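# Wind a cable once around a held reel

## Task

Close one gripper on the reel so that one of its fingers pins the cable close to one of the cable's ends, then wrap the cable one complete turn around the reel's hub, keeping it within roughly one cable thickness of the hub along almost the whole loop. Declare completion only when that single grip keeps the reel steady and well above the table, while the other arm is away from both reel and cable, holds nothing, and touches the holding arm lightly at most.

## Robot and tools

Robot: two six-joint arms with parallel grippers, named left_arm and right_arm. The names do not refer to image sides. Base poses in the scene frame: left_arm at (-0.041, +0.290, 0) m, quat_wxyz (+0.998, 0, 0, +0.065); right_arm at (+0.046, -0.298, 0) m, quat_wxyz (+0.996, 0, 0, -0.094). Joint ranges in rad, base to hand: waist -2.618..3.054, shoulder 0..3.142, elbow 0..3.142, wrist pitch -1.571..1.571, wrist yaw -1.571..1.571, wrist roll -2.094..2.094. Elbows cannot fully straighten.

Frame: a single scene frame is used for all poses. Its origin sits on the table surface midway between the arms, +x points out over the table, +z points up, and left_arm is on the +y side. Quaternions are written w first. On each gripper, the fingers extend along its +z axis and close along its y axis. end_effector_position is the spot between the finger pads, roughly 1 cm short of the tips. Reported hand positions can be a little wrong, more so at long reach, and motions often stop a centimetre or more off target, usually low.

Row format (used by execute_actions and move): 16 plain numbers, always for both arms, even if one stays still. First left_arm: x, y, z (metres), qw, qx, qy, qz, opening; then right_arm in the same order. The position and quaternion are an absolute target pose for that gripper in the scene frame, not an offset. Opening runs from -1 (closed) to +1 (fully open, 0.094 m). A call is refused, sending nothing, if any target lies more than 0.6 m from that arm's last reported position along any axis of its gripper. On every control step the commanded pose is limited to within 70 mm and 16 degrees of the measured pose; position wins over orientation when both cannot be met. To keep an arm still, resend its whole last reported pose and the wanted opening every call; to keep orientation, repeat the same target quaternion rather than the drifted reported one.

execute_actions: argument actions, a list holding one item or none, plus optional pictures (boolean, default on). Empty list: just returns the state. An action {"rows": [...], "steps": n} applies up to 15 rows, one per 1/30 s step, n at most 15 (default 15); the last row repeats if rows run short. A wait {"steps": n}, n up to 300, sends nothing and counts from the previous result, so your thinking time is included. After an action ends, each arm keeps moving only to its last clipped pose, up to 70 mm further, so check the result and send the remainder.

move: target is one 16-number row as above (absolute poses); speed is the top path speed in m/s, 0.002 to 0.5, default 0.25, with turning capped at twice that value in rad/s. Grippers travel in straight lines, finishing together, over 0.5 to 10 s (cut off at 10 s), turning the short way. Openings are sent at the start. Paths ignore obstacles and the other arm, and hands may lag, wander or overshoot the speed, especially near full reach. Faster contacts and targets set deeper past a contact push harder. The result adds a move: line with the ending (done, off_target, moving, held, fault; only one arm named means the other finished), limits (paced = pose clipped; held = some steps blocked, after which the arm may jump fast), and each gripper's remaining distance.

wait: seconds, 0 to 10; sends nothing new.
zoom_image: camera (cam_head_left, cam_head_right, cam_high, cam_low, cam_left_wrist, cam_right_wrist) and region [x0, y0, x1, y1] in pixels, top-left origin, at most 504 by 504. All images are 504x504; wrist cameras are fisheye. Calibration (K, distortion, T_world_to_cam) is provided per camera and may be slightly off.
read_manual: section "licences"; returns URDF licence text only.
Call it only while the goal state holds.

Result lines: a state line left_arm: … | right_arm: … with each gripper's position and quaternion; grip_measured, the measured finger opening on the command scale (the last Joint positions value gives it in metres); a Hand target line showing the pose each arm is currently driven toward; HELD marking steps where your row was partly or wholly withheld; "pose unreachable" when the clearance check altered or blocked an arm's command; FAULT lines for arm stops; MOTOR HOT from 75 °C. At 90 °C that arm stops for 10 s; at 100 °C it loses hold and falls.

Gripping: to hold something, command an opening below grip_measured, about 0.03 lower for a firm hold, less for a gentle one. Pads push up to about 50-62 N, less on very thin parts, with a brief spike at first contact. Readings may be off by about 1 mm.

The simulation runs while you think and write, so long replies cost motion time. Loose objects may occasionally be nudged by outside pushes.

Avoid: knocking anything off the table, dropping or slipping the reel, fast impacts, pressing hard into objects, and arms colliding or pushing each other. Holding loads heats motors, so do not hover under load needlessly.

Each tool is called after "Emit:" by a JSON object that holds its "method" and its "body".

## Session

Emit:
{"method": "execute_actions", "body": {"actions": []}}

Scene clock: 0.00 s of 6000.00 s.
left_arm: end_effector_position=(+0.2505, +0.4777, +0.3242) grip_measured=+1.000 end_effector_quat_wxyz=(+0.698, -0.231, +0.657, +0.169) | right_arm: end_effector_position=(+0.3707, -0.1261, +0.2612) grip_measured=+1.000 end_effector_quat_wxyz=(+0.485, -0.066, +0.854, +0.175)
Joint positions: left_arm=[ 0.434  0.85   0.608  0.273 -0.012 -0.101  0.094] | right_arm=[ 0.72   1.087  0.947 -0.349  0.095  0.319  0.094]
Joint velocities: left_arm=[-0.002 -0.022  0.012  0.051 -0.051 -0.051  0.   ] | right_arm=[ 0.002 -0.012  0.002  0.037  0.022  0.007  0.   ]
Motor temperatures (°C, as the motors report them): left_arm=[27 29 29 29 28 28] | right_arm=[29 27 27 26 29 28]
Hand target (left_arm): +0.249, +0.477, +0.331; +0.703, -0.229, +0.651, +0.170
Hand target (right_arm): +0.370, -0.127, +0.265; +0.488, -0.066, +0.852, +0.175

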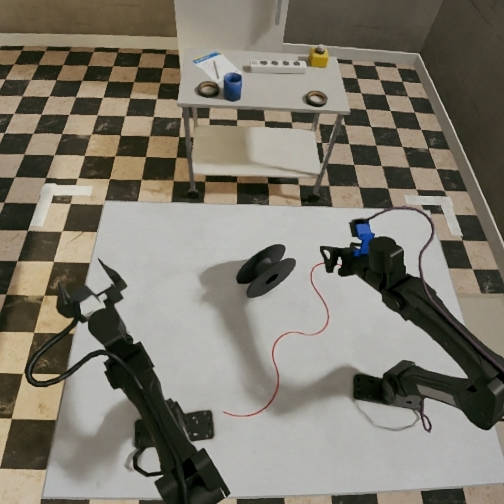

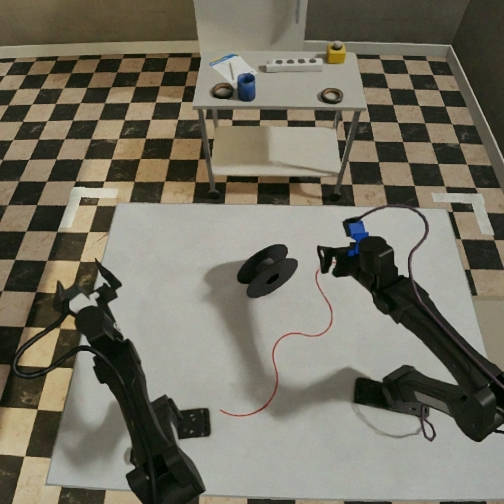

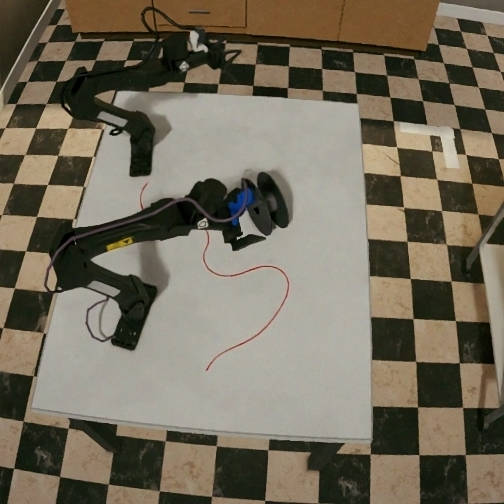

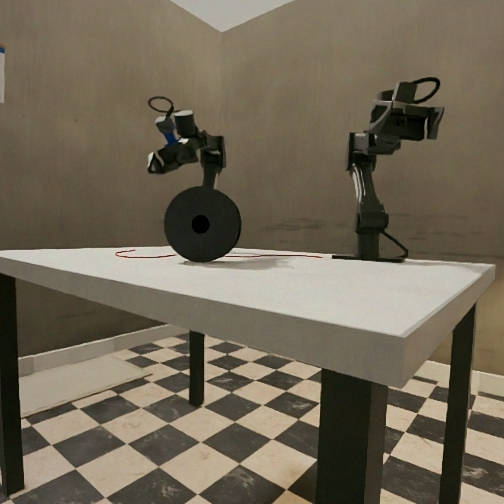

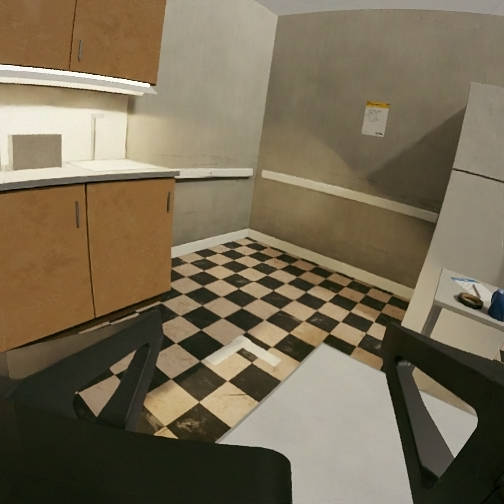

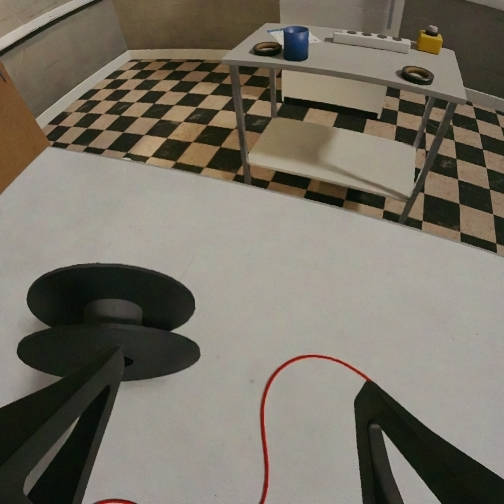

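Emit:
{"method": "zoom_image", "body": {"camera": "cam_head_left", "region": [200, 220, 360, 430]}}

Emit:
{"method": "zoom_image", "body": {"camera": "cam_low", "region": [100, 170, 340, 280]}}

Emit:
{"method": "zoom_image", "body": {"camera": "cam_high", "region": [220, 150, 320, 250]}}

Region (200, 220, 360, 430) of cam_head_left's 504x504 image, scaled by 2.400, with more detail than that image has; it fills the left 384 columns of this view, and the rest is white.

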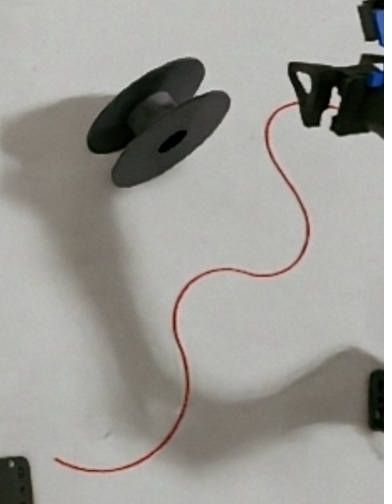

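Region (100, 170, 340, 280) of cam_low's 504x504 image, scaled by 2.100, with more detail than that image has; it fills the top 231 rows of this view, and the rest is white.

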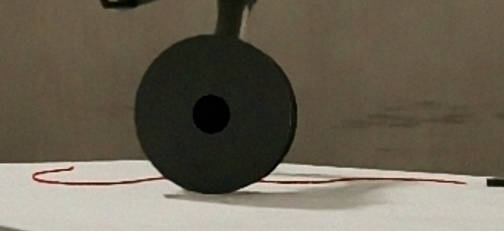

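Region (220, 150, 320, 250) of cam_high's 504x504 image, scaled by 5.040, with more detail than that image has.

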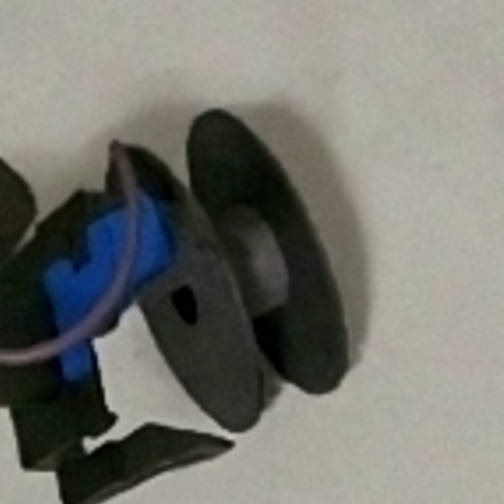

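Emit:
{"method": "move", "body": {"target": [-0.012,0.085,0.07,0,0.707,0.707,0,0,0.27,-0.09,0.2,0.293,0.293,0.644,0.644,1]}}

Scene clock: 51.90 s of 6000.00 s.
left_arm: end_effector_position=(-0.0213, +0.1018, +0.0642) grip_measured=+0.003 end_effector_quat_wxyz=(-0.017, +0.695, +0.718, +0.012) | right_arm: end_effector_position=(+0.2715, -0.0898, +0.2061) grip_measured=+1.000 end_effector_quat_wxyz=(+0.294, +0.295, +0.636, +0.650)
Joint positions: left_arm=[-1.6    1.323  0.834 -1.123  0.004  0.068  0.047] | right_arm=[0.975 0.734 0.115 0.636 0.074 1.579 0.094]
Joint velocities: left_arm=[-0.007  0.002  0.002 -0.007 -0.007  0.022 -0.001] | right_arm=[-0.027  0.012  0.002  0.066 -0.037 -0.022  0.   ]
Motor temperatures (°C, as the motors report them): left_arm=[27 29 31 33 28 28] | right_arm=[29 27 29 31 29 28]
Hand target (left_arm): -0.023, +0.089, +0.070; -0.006, +0.701, +0.713, -0.002
Hand target (right_arm): +0.270, -0.090, +0.200; +0.293, +0.297, +0.640, +0.645
Off the commanded pose (left_arm): 0.020 m, 3 deg.
Off the commanded pose (right_arm): 0.006 m, 1 deg.
After step 180, 40.20 s passed at rest.
move: off_target (left_arm); limits=paced
camera_calibration (this result's frames):
cam_left_wrist: T_world_to_cam=[[-0.997664, -0.0522352, -0.0440291, -0.000435386], [-0.0660176, 0.902931, 0.424686, -0.0880137], [0.0175717, 0.4266, -0.90427, 0.131606], [0, 0, 0, 1]] pos_world=[-0.00855736, 0.0233045, 0.156366]
cam_right_wrist: T_world_to_cam=[[0.126327, -0.127404, -0.983773, 0.155316], [-0.911591, 0.376193, -0.165776, 0.362681], [0.391209, 0.91774, -0.0686168, 0.0930195], [0, 0, 0, 1]] pos_world=[0.274606, -0.202018, 0.219303]

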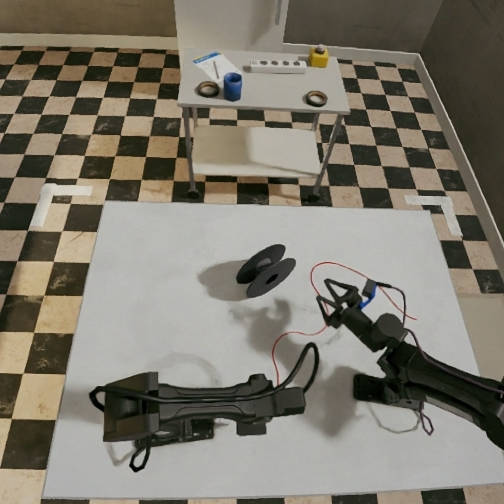

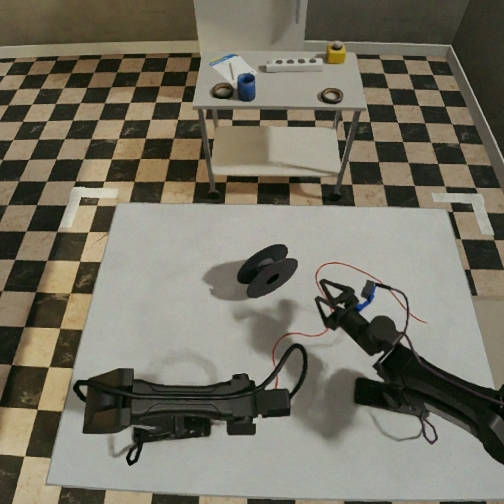

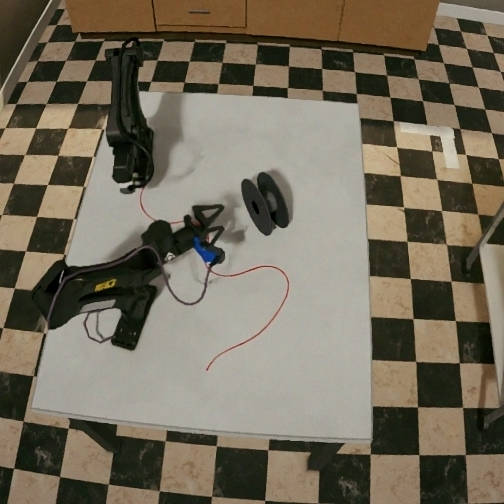

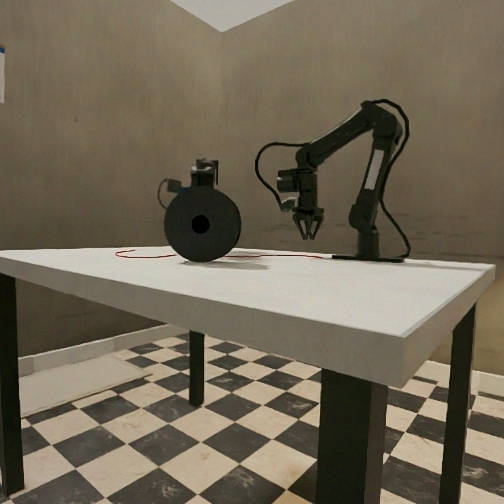

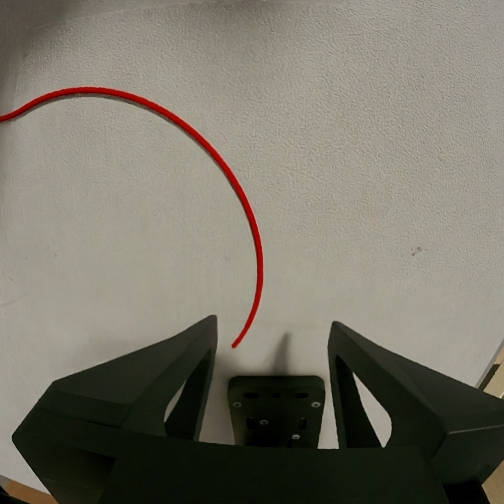

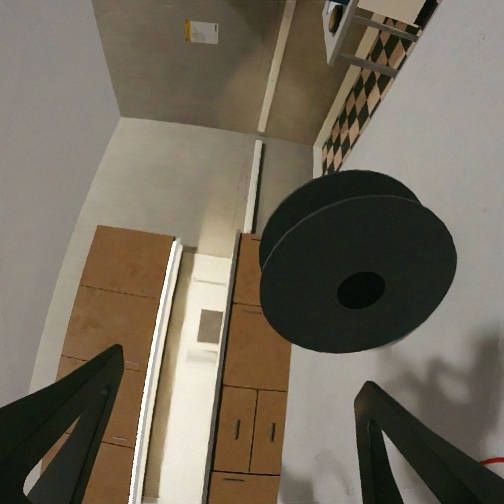

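Emit:
{"method": "move", "body": {"target": [-0.012,0.085,0.014,0,0.707,0.707,0,0,0.27,-0.06,0.12,0.293,0.293,0.644,0.644,1], "speed": 0.1}}

Scene clock: 59.03 s of 6000.00 s.
left_arm: end_effector_position=(-0.0148, +0.0815, +0.0194) grip_measured=+0.003 end_effector_quat_wxyz=(+0.004, +0.709, +0.705, -0.006) | right_arm: end_effector_position=(+0.2748, -0.0561, +0.1281) grip_measured=+1.000 end_effector_quat_wxyz=(+0.284, +0.300, +0.651, +0.637)
Joint positions: left_arm=[-1.578  1.423  0.723 -0.858  0.005  0.128  0.047] | right_arm=[1.105 1.628 0.02  1.579 0.197 1.589 0.094]
Joint velocities: left_arm=[-0.017 -0.007 -0.002 -0.037 -0.051  0.037 -0.001] | right_arm=[ 0.007 -0.012 -0.002  0.066 -0.066  0.037  0.   ]
Motor temperatures (°C, as the motors report them): left_arm=[27 29 31 32 28 28] | right_arm=[29 27 29 32 29 28]
Hand target (left_arm): -0.012, +0.085, +0.014; -0.000, +0.707, +0.707, -0.000
Hand target (right_arm): +0.271, -0.059, +0.121; +0.284, +0.301, +0.660, +0.627
Off the commanded pose (left_arm): 0.007 m, 1 deg.
Off the commanded pose (right_arm): 0.010 m, 2 deg.
joint sent to its limit (right arm) — the command would take joint 4 (wrist pitch) past its upper limit, so that joint was sent only as far as its limit.
move: done
camera_calibration (this result's frames):
cam_left_wrist: T_world_to_cam=[[-0.998761, -0.0173849, -0.0466187, 0.000221358], [-0.0336088, 0.926625, 0.374482, -0.050707], [0.0366877, 0.375585, -0.926061, 0.104544], [0, 0, 0, 1]] pos_world=[-0.00531862, 0.00772487, 0.115814]
cam_right_wrist: T_world_to_cam=[[0.0922963, -0.153039, -0.983901, 0.090388], [-0.919598, 0.365844, -0.143169, 0.338745], [0.381865, 0.918007, -0.106969, 0.0629461], [0, 0, 0, 1]] pos_world=[0.27913, -0.16788, 0.144164]

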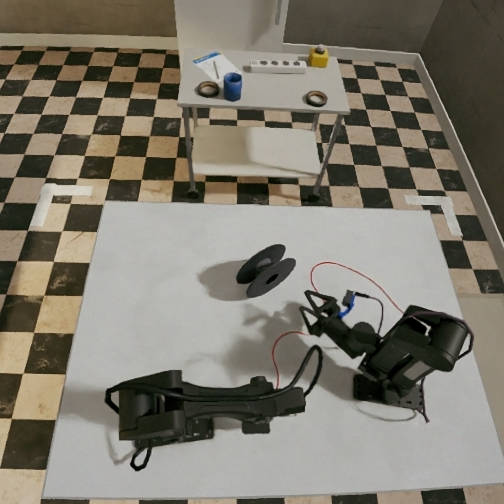

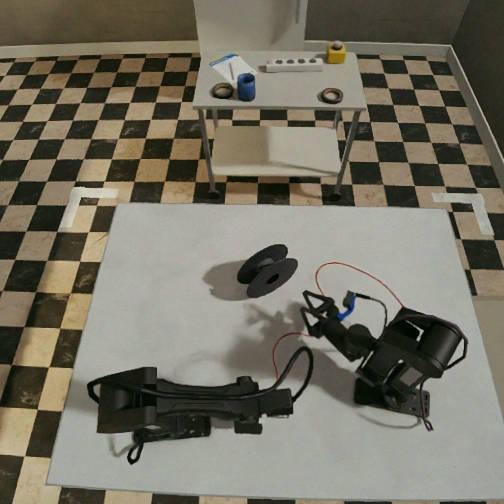

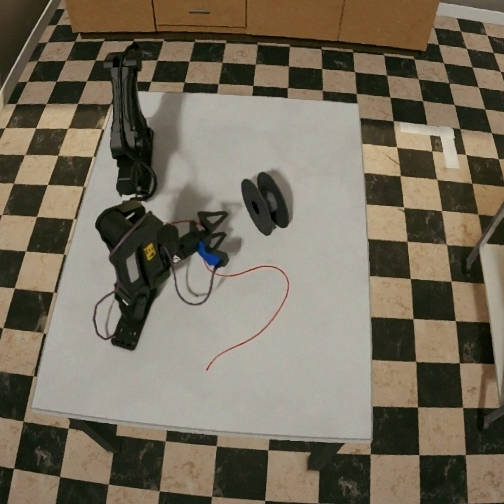

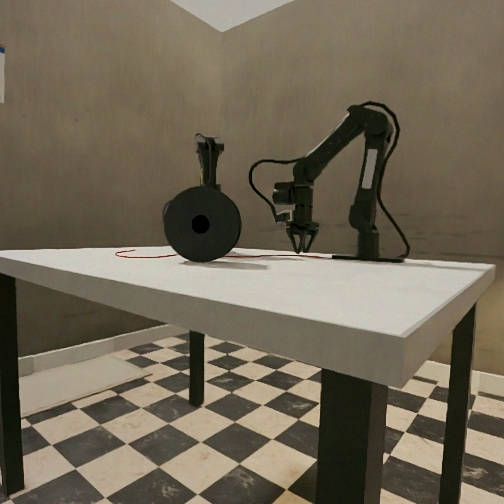

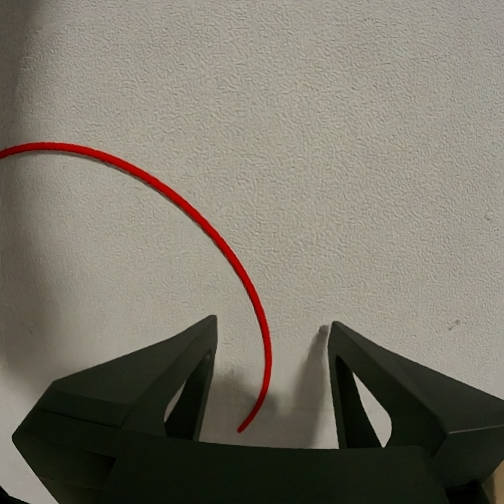

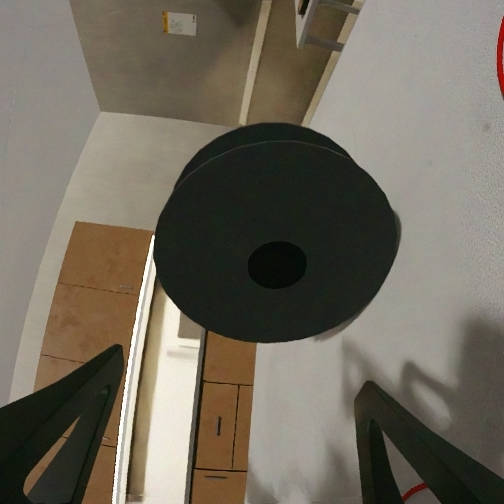

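Emit:
{"method": "move", "body": {"target": [-0.012,0.088,0.006,0,0.707,0.707,0,-0.5,0.27,-0.06,0.15,0.293,0.293,0.644,0.644,1], "speed": 0.05}}

Emit:
{"method": "move", "body": {"target": [-0.012,0.088,0.006,0,0.707,0.707,0,-1,0.27,-0.06,0.15,0.293,0.293,0.644,0.644,1]}}

Emit:
{"method": "move", "body": {"target": [0.12,0.15,0.28,0,0.26,0.966,0,-1,0.24,-0.12,0.2,0.293,0.293,0.644,0.644,1]}}

Scene clock: 69.13 s of 6000.00 s.
left_arm: end_effector_position=(-0.0151, +0.0840, +0.0125) grip_measured=-0.497 end_effector_quat_wxyz=(+0.005, +0.710, +0.704, -0.007) | right_arm: end_effector_position=(+0.2721, -0.0604, +0.1509) grip_measured=+1.000 end_effector_quat_wxyz=(+0.288, +0.298, +0.638, +0.649)
Joint positions: left_arm=[-1.578  1.423  0.692 -0.823  0.005  0.13   0.024] | right_arm=[1.105 1.413 0.02  1.402 0.2   1.587 0.094]
Joint velocities: left_arm=[ 0.002  0.002 -0.002 -0.051  0.037  0.037 -0.   ] | right_arm=[ 0.002 -0.017 -0.007 -0.007 -0.051  0.095  0.   ]
Motor temperatures (°C, as the motors report them): left_arm=[27 29 30 31 28 28] | right_arm=[29 27 28 32 29 28]
Hand target (left_arm): -0.012, +0.088, +0.006; +0.000, +0.707, +0.707, -0.000
Hand target (right_arm): +0.270, -0.060, +0.150; +0.293, +0.293, +0.643, +0.644
Off the commanded pose (left_arm): 0.008 m, 1 deg.
Off the commanded pose (right_arm): 0.002 m, 1 deg.
After step 180, 3.00 s passed at rest.
move: done
camera_calibration (this result's frames):
cam_left_wrist: T_world_to_cam=[[-0.998773, -0.0152946, -0.0470981, -0.00053522], [-0.0316905, 0.928253, 0.370596, -0.0505061], [0.0380508, 0.371634, -0.927599, 0.0975827], [0, 0, 0, 1]] pos_world=[-0.00584823, 0.0106092, 0.10921]
cam_right_wrist: T_world_to_cam=[[0.115539, -0.125578, -0.985333, 0.107967], [-0.914897, 0.37283, -0.154796, 0.34206], [0.3868, 0.919363, -0.0718144, 0.063791], [0, 0, 0, 1]] pos_world=[0.275801, -0.172619, 0.163914]

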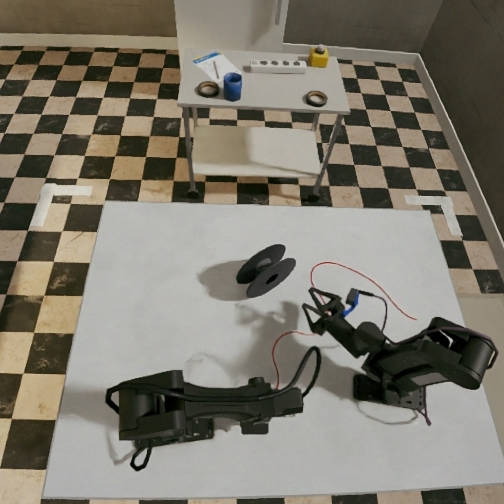

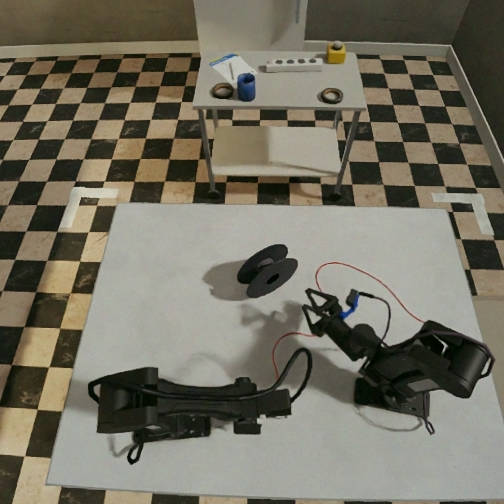

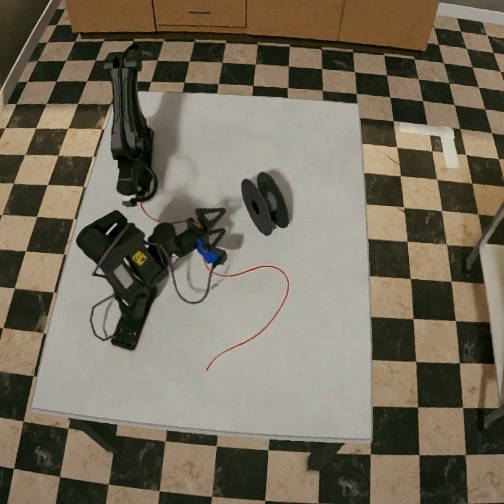

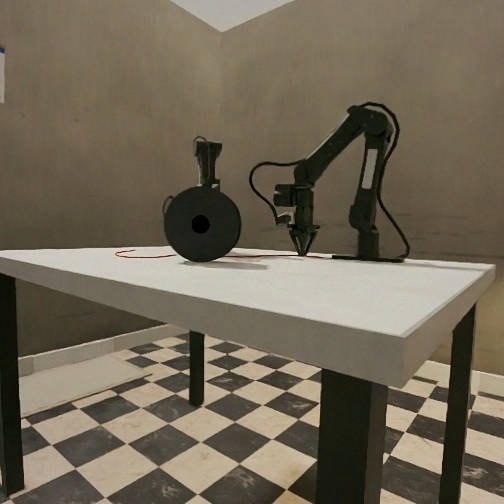

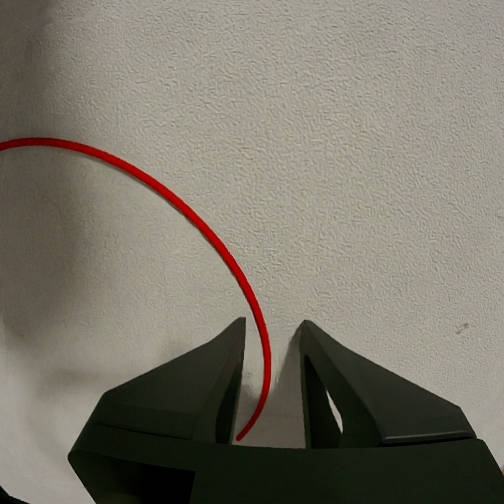

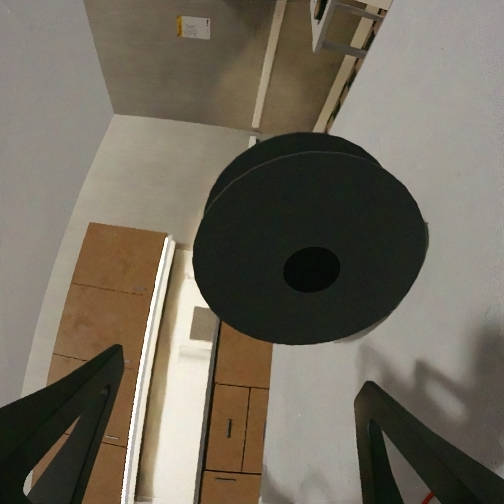

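Scene clock: 69.83 s of 6000.00 s.
left_arm: end_effector_position=(-0.0151, +0.0840, +0.0125) grip_measured=-0.968 end_effector_quat_wxyz=(+0.005, +0.710, +0.704, -0.007) | right_arm: end_effector_position=(+0.2721, -0.0604, +0.1503) grip_measured=+1.000 end_effector_quat_wxyz=(+0.288, +0.298, +0.639, +0.648)
Joint positions: left_arm=[-1.578  1.423  0.692 -0.823  0.005  0.13   0.002] | right_arm=[1.105 1.413 0.02  1.4   0.2   1.588 0.094]
Joint velocities: left_arm=[-0.002 -0.007 -0.012  0.007  0.022 -0.066  0.   ] | right_arm=[ 0.007 -0.007  0.002  0.037  0.022 -0.007  0.   ]
Motor temperatures (°C, as the motors report them): left_arm=[27 29 30 31 28 28] | right_arm=[29 27 28 32 29 28]
Hand target (left_arm): -0.012, +0.088, +0.006; -0.000, +0.707, +0.707, -0.000
Hand target (right_arm): +0.270, -0.060, +0.150; +0.293, +0.293, +0.643, +0.644
Off the commanded pose (left_arm): 0.008 m, 1 deg.
Off the commanded pose (right_arm): 0.002 m, 1 deg.
move: done
camera_calibration (this result's frames):
cam_left_wrist: T_world_to_cam=[[-0.998779, -0.0149137, -0.0471047, -0.000567205], [-0.0313389, 0.928266, 0.370595, -0.0505019], [0.0381988, 0.371619, -0.927599, 0.0975862], [0, 0, 0, 1]] pos_world=[-0.00587686, 0.0106058, 0.10921]
cam_right_wrist: T_world_to_cam=[[0.113445, -0.127098, -0.985381, 0.107808], [-0.915227, 0.372587, -0.153425, 0.341829], [0.38664, 0.919253, -0.0740554, 0.0641135], [0, 0, 0, 1]] pos_world=[0.275832, -0.172595, 0.163425]

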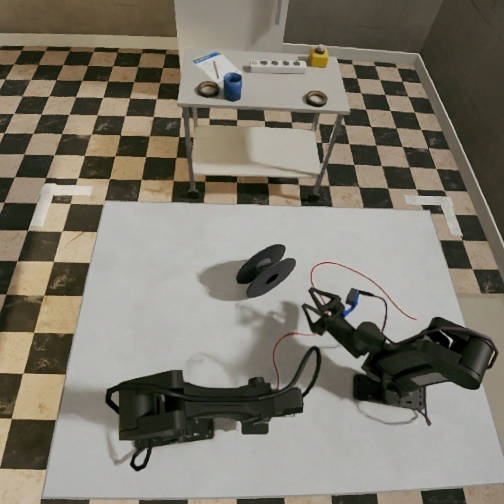

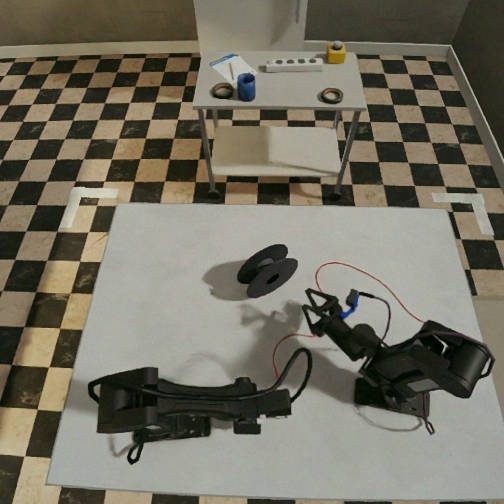

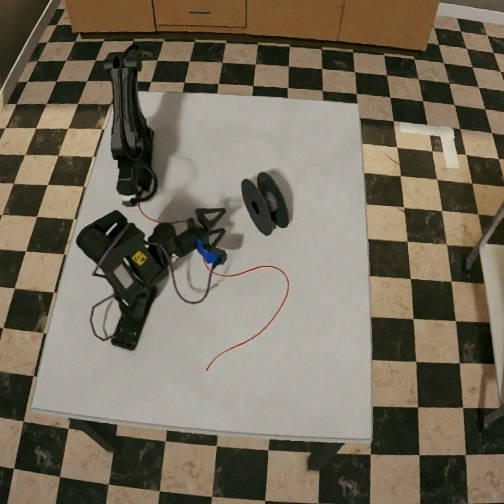

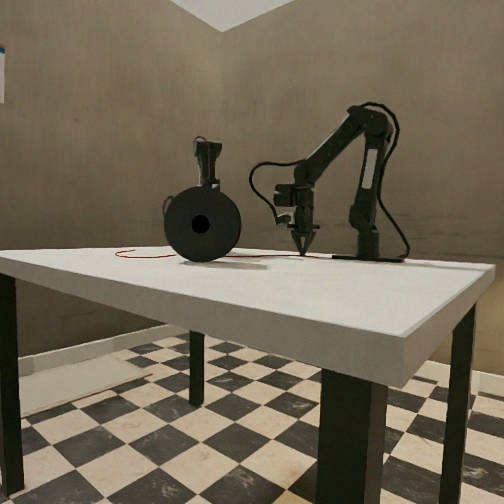

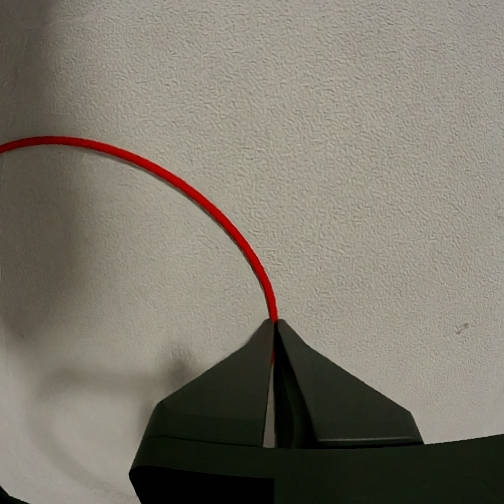

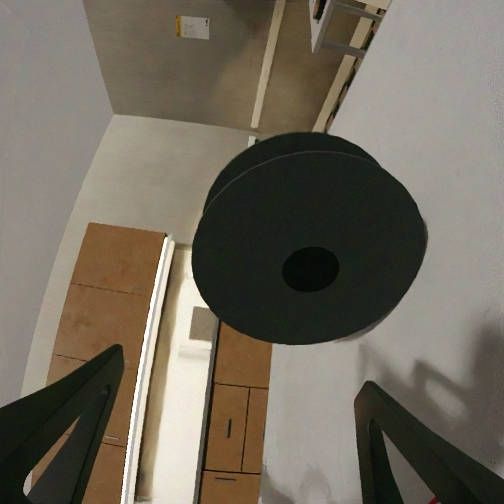

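Scene clock: 72.70 s of 6000.00 s.
left_arm: end_effector_position=(+0.1235, +0.1435, +0.2679) grip_measured=-0.968 end_effector_quat_wxyz=(+0.152, +0.267, +0.949, -0.077) | right_arm: end_effector_position=(+0.2402, -0.1191, +0.1864) grip_measured=+1.000 end_effector_quat_wxyz=(+0.287, +0.301, +0.649, +0.637)
Joint positions: left_arm=[-0.859  1.203  1.537 -1.563  0.005 -0.181  0.001] | right_arm=[0.989 0.24  0.043 0.174 0.086 1.585 0.094]
Joint velocities: left_arm=[ 0.007 -0.002 -0.002 -0.022  0.037 -0.022  0.001] | right_arm=[ 0.002  0.012 -0.007 -0.051  0.037  0.007  0.   ]
Motor temperatures (°C, as the motors report them): left_arm=[27 29 31 31 28 28] | right_arm=[29 27 28 32 29 28]
Hand target (left_arm): +0.123, +0.147, +0.279; +0.168, +0.259, +0.948, -0.085
Hand target (right_arm): +0.239, -0.121, +0.199; +0.294, +0.292, +0.644, +0.643
Off the commanded pose (left_arm): 0.014 m, 20 deg; orientation clipped at the last step of the last action.
Off the commanded pose (right_arm): 0.014 m, 2 deg.
joint sent to its limit (left arm) — the command would take joint 4 (wrist pitch) past its lower limit, so that joint was sent only as far as its limit.
move: off_target (left_arm, right_arm); limits=paced
camera_calibration (this result's frames):
cam_left_wrist: T_world_to_cam=[[-0.499406, -0.865997, 0.0253456, 0.191778], [-0.863713, 0.499951, 0.0636365, 0.0504415], [-0.0677806, 0.00988921, -0.997651, 0.390878], [0, 0, 0, 1]] pos_world=[0.165836, 0.136996, 0.38189]
cam_right_wrist: T_world_to_cam=[[0.0957317, -0.151099, -0.983872, 0.140735], [-0.917037, 0.371033, -0.14621, 0.338964], [0.387141, 0.916244, -0.103044, 0.137973], [0, 0, 0, 1]] pos_world=[0.243955, -0.230919, 0.202242]

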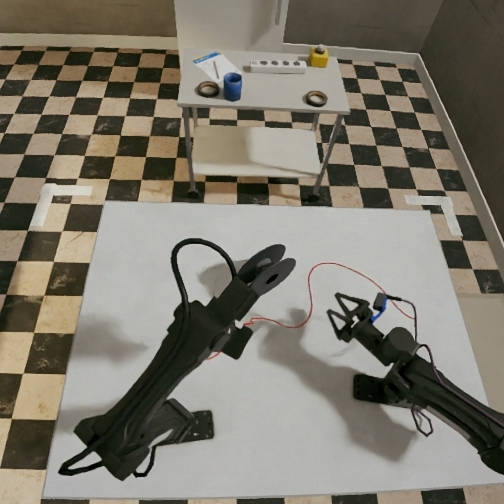

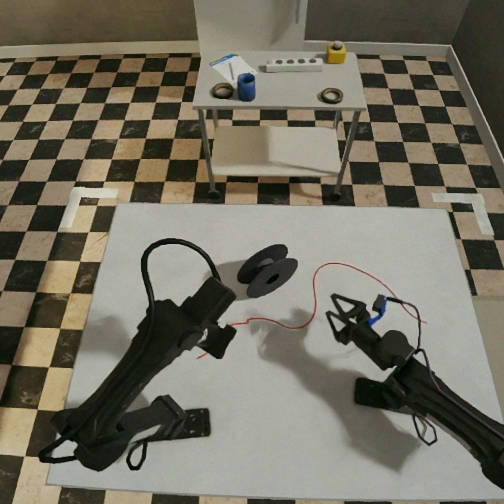

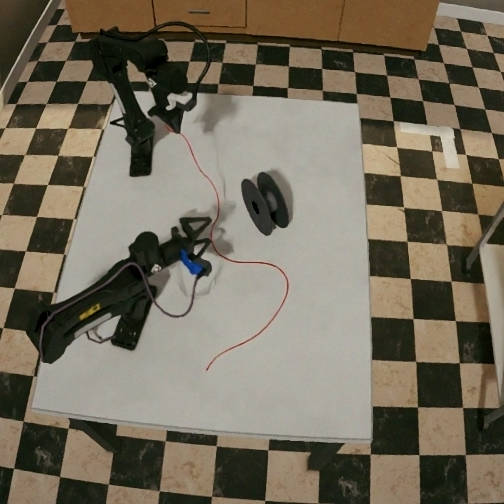

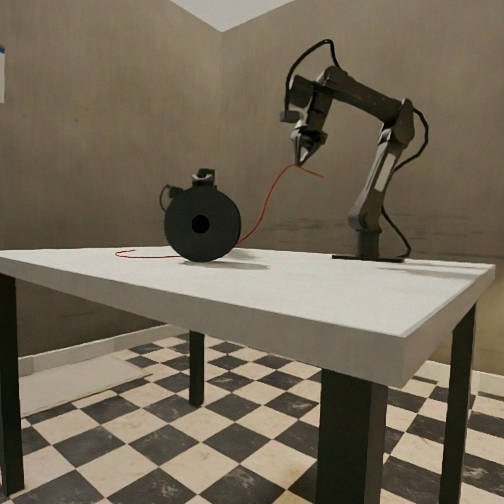

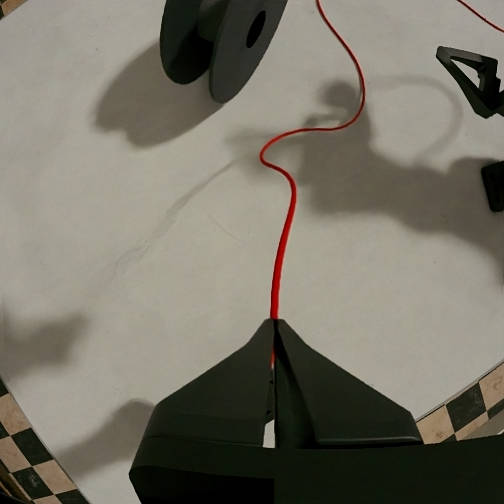

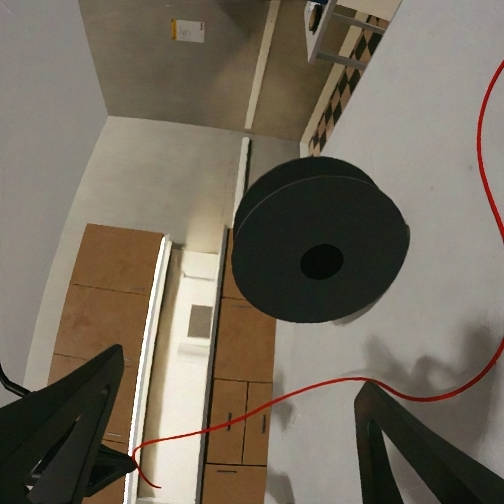

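Emit:
{"method": "move", "body": {"target": [0.45,0.02,0.28,0,-0.35,0.937,0,-1,0.24,-0.12,0.2,0.293,0.293,0.644,0.644,1], "speed": 0.15}}

Emit:
{"method": "move", "body": {"target": [0.40,0.08,0.24,0,-0.35,0.937,0,-1,0.3,-0.006,0.152,0.293,0.293,0.644,0.644,1], "speed": 0.1}}

Scene clock: 82.23 s of 6000.00 s.
left_arm: end_effector_position=(+0.4400, +0.0112, +0.2664) grip_measured=-0.968 end_effector_quat_wxyz=(+0.215, -0.307, +0.895, -0.240) | right_arm: end_effector_position=(+0.2402, -0.1190, +0.1861) grip_measured=+1.000 end_effector_quat_wxyz=(+0.286, +0.301, +0.649, +0.637)
Joint positions: left_arm=[-0.662  2.383  2.846 -1.377 -0.014 -1.188  0.001] | right_arm=[0.988 0.24  0.043 0.173 0.085 1.586 0.094]
Joint velocities: left_arm=[-0.012  0.002  0.002 -0.051 -0.051 -0.037 -0.001] | right_arm=[ 0.012 -0.002  0.002  0.022  0.11  -0.007  0.   ]
Motor temperatures (°C, as the motors report them): left_arm=[27 30 31 31 28 28] | right_arm=[29 27 29 32 29 28]
Hand target (left_arm): +0.447, +0.015, +0.277; +0.227, -0.314, +0.886, -0.254
Hand target (right_arm): +0.240, -0.120, +0.200; +0.293, +0.293, +0.643, +0.644
Off the commanded pose (left_arm): 0.019 m, 38 deg; orientation clipped at the last step of the last action.
Off the commanded pose (right_arm): 0.014 m, 2 deg.
elbow stopped short (left arm): the move would have taken joint 3 (elbow) straighter than the controller allows; a more bent joint 3 avoids this.
move: off_target (left_arm, right_arm); limits=paced
camera_calibration (this result's frames):
cam_left_wrist: T_world_to_cam=[[0.488316, -0.695694, 0.526837, -0.334803], [-0.850521, -0.514551, 0.108864, 0.383517], [0.195348, -0.501246, -0.842966, 0.260851], [0, 0, 0, 1]] pos_world=[0.438722, 0.095169, 0.354524]
cam_right_wrist: T_world_to_cam=[[0.0940537, -0.150685, -0.984098, 0.140968], [-0.91757, 0.370418, -0.144414, 0.338551], [0.386288, 0.916561, -0.103425, 0.138216], [0, 0, 0, 1]] pos_world=[0.243995, -0.230847, 0.201912]

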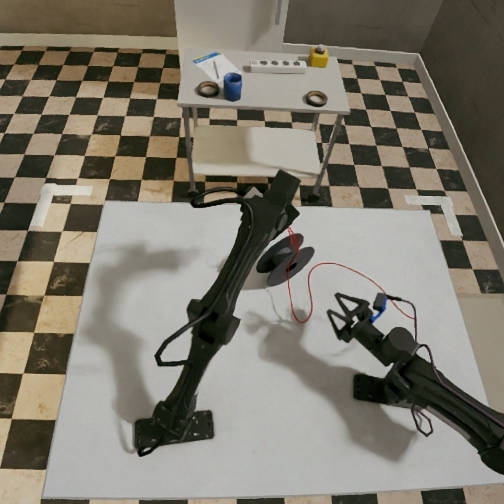

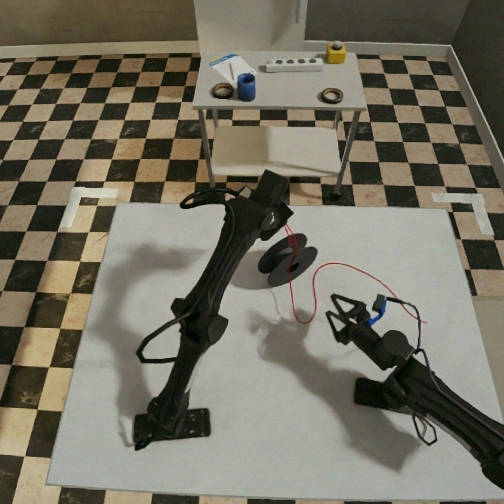

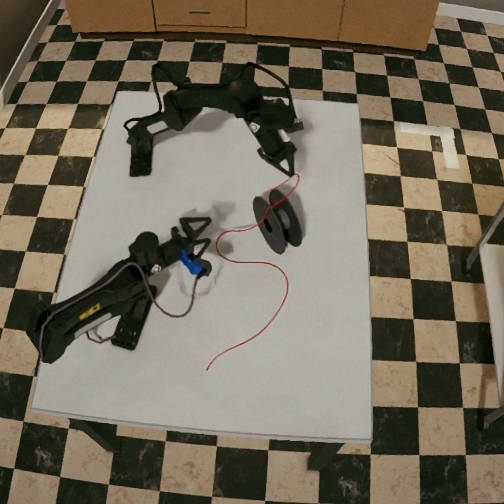

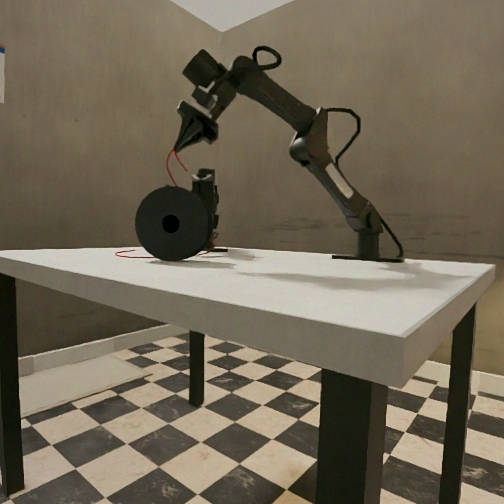

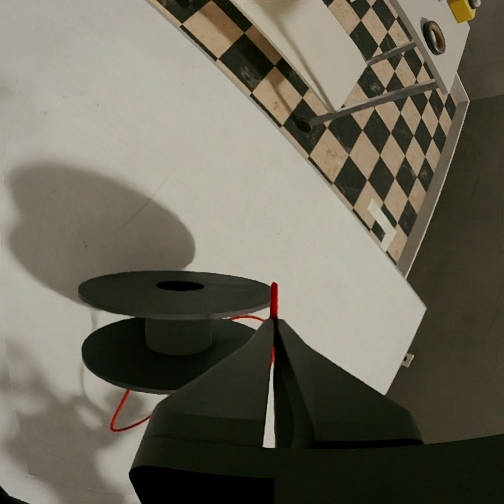

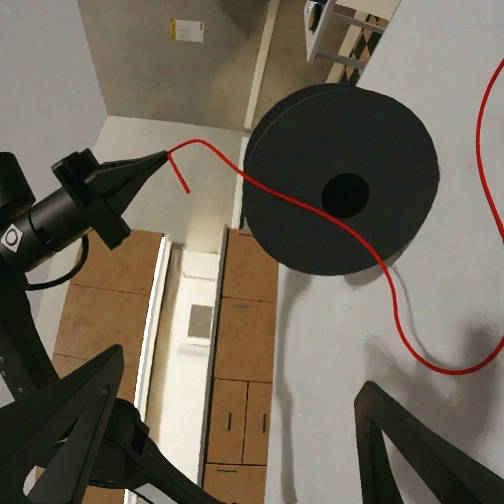

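Scene clock: 85.90 s of 6000.00 s.
left_arm: end_effector_position=(+0.4066, +0.0728, +0.2316) grip_measured=-0.968 end_effector_quat_wxyz=(+0.133, -0.345, +0.918, -0.142) | right_arm: end_effector_position=(+0.2982, -0.0110, +0.1498) grip_measured=+1.000 end_effector_quat_wxyz=(+0.285, +0.299, +0.646, +0.642)
Joint positions: left_arm=[-0.583  2.308  2.692 -1.562  0.003 -1.171  0.001] | right_arm=[1.148 1.613 0.231 1.369 0.239 1.59  0.094]
Joint velocities: left_arm=[ 0.007  0.007 -0.002  0.007  0.007  0.022  0.   ] | right_arm=[-0.002  0.002 -0.002  0.051 -0.007 -0.081  0.   ]
Motor temperatures (°C, as the motors report them): left_arm=[27 31 31 31 28 28] | right_arm=[29 27 29 33 29 28]
Hand target (left_arm): +0.401, +0.080, +0.240; +0.134, -0.345, +0.918, -0.141
Hand target (right_arm): +0.300, -0.005, +0.153; +0.291, +0.295, +0.643, +0.644
Off the commanded pose (left_arm): 0.013 m, 22 deg; orientation clipped at the last step of the last action.
Off the commanded pose (right_arm): 0.006 m, 1 deg.
elbow stopped short (left arm): the move would have taken joint 3 (elbow) straighter than the controller allows; a more bent joint 3 avoids this.
joint sent to its limit (left arm) — the command would take joint 4 (wrist pitch) past its lower limit, so that joint was sent only as far as its limit.
move: off_target (left_arm); limits=paced
camera_calibration (this result's frames):
cam_left_wrist: T_world_to_cam=[[0.626931, -0.714876, 0.309694, -0.261946], [-0.779003, -0.580637, 0.236676, 0.336715], [0.010626, -0.389632, -0.920909, 0.353959], [0, 0, 0, 1]] pos_world=[0.422763, 0.146164, 0.327395]
cam_right_wrist: T_world_to_cam=[[0.101459, -0.140215, -0.984909, 0.114095], [-0.918538, 0.367036, -0.146874, 0.347152], [0.382091, 0.919578, -0.0915533, 0.0125306], [0, 0, 0, 1]] pos_world=[0.302509, -0.122942, 0.164508]

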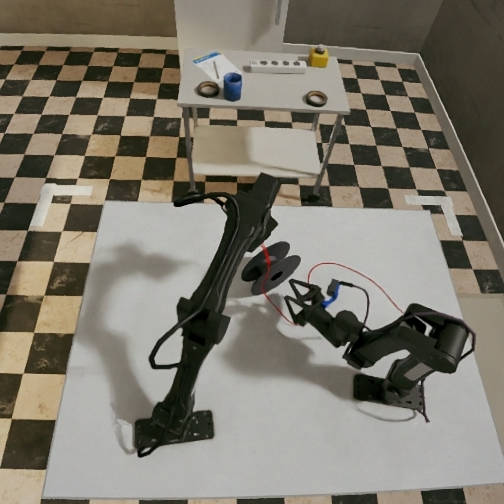

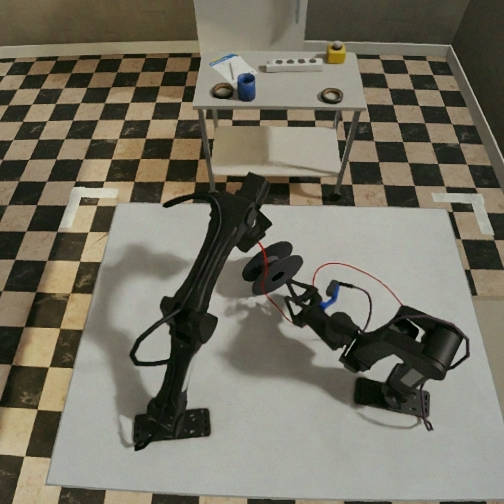

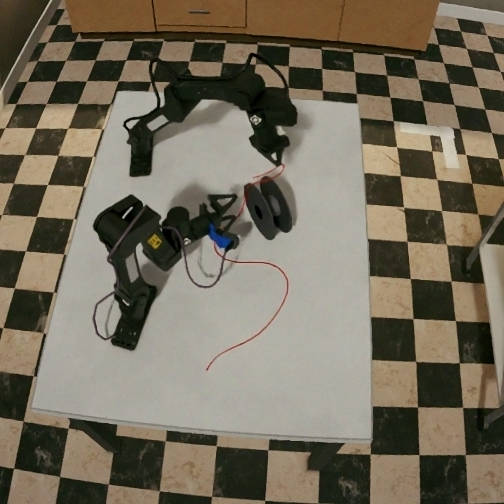

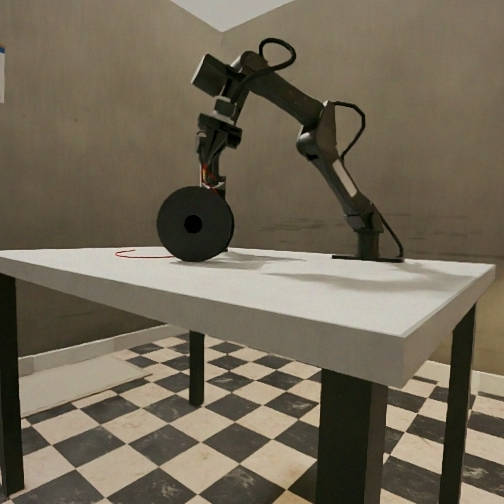

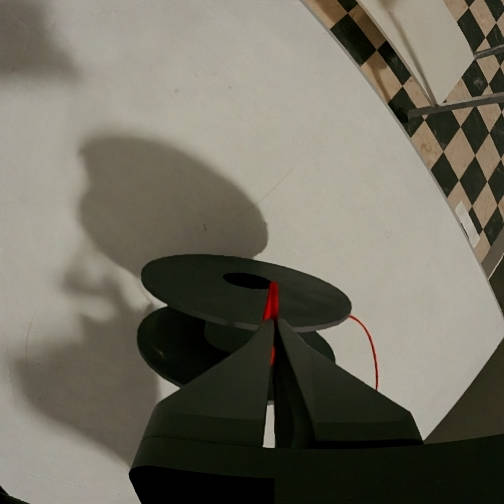

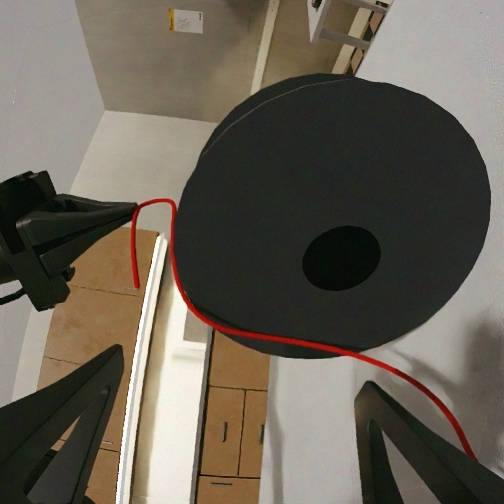

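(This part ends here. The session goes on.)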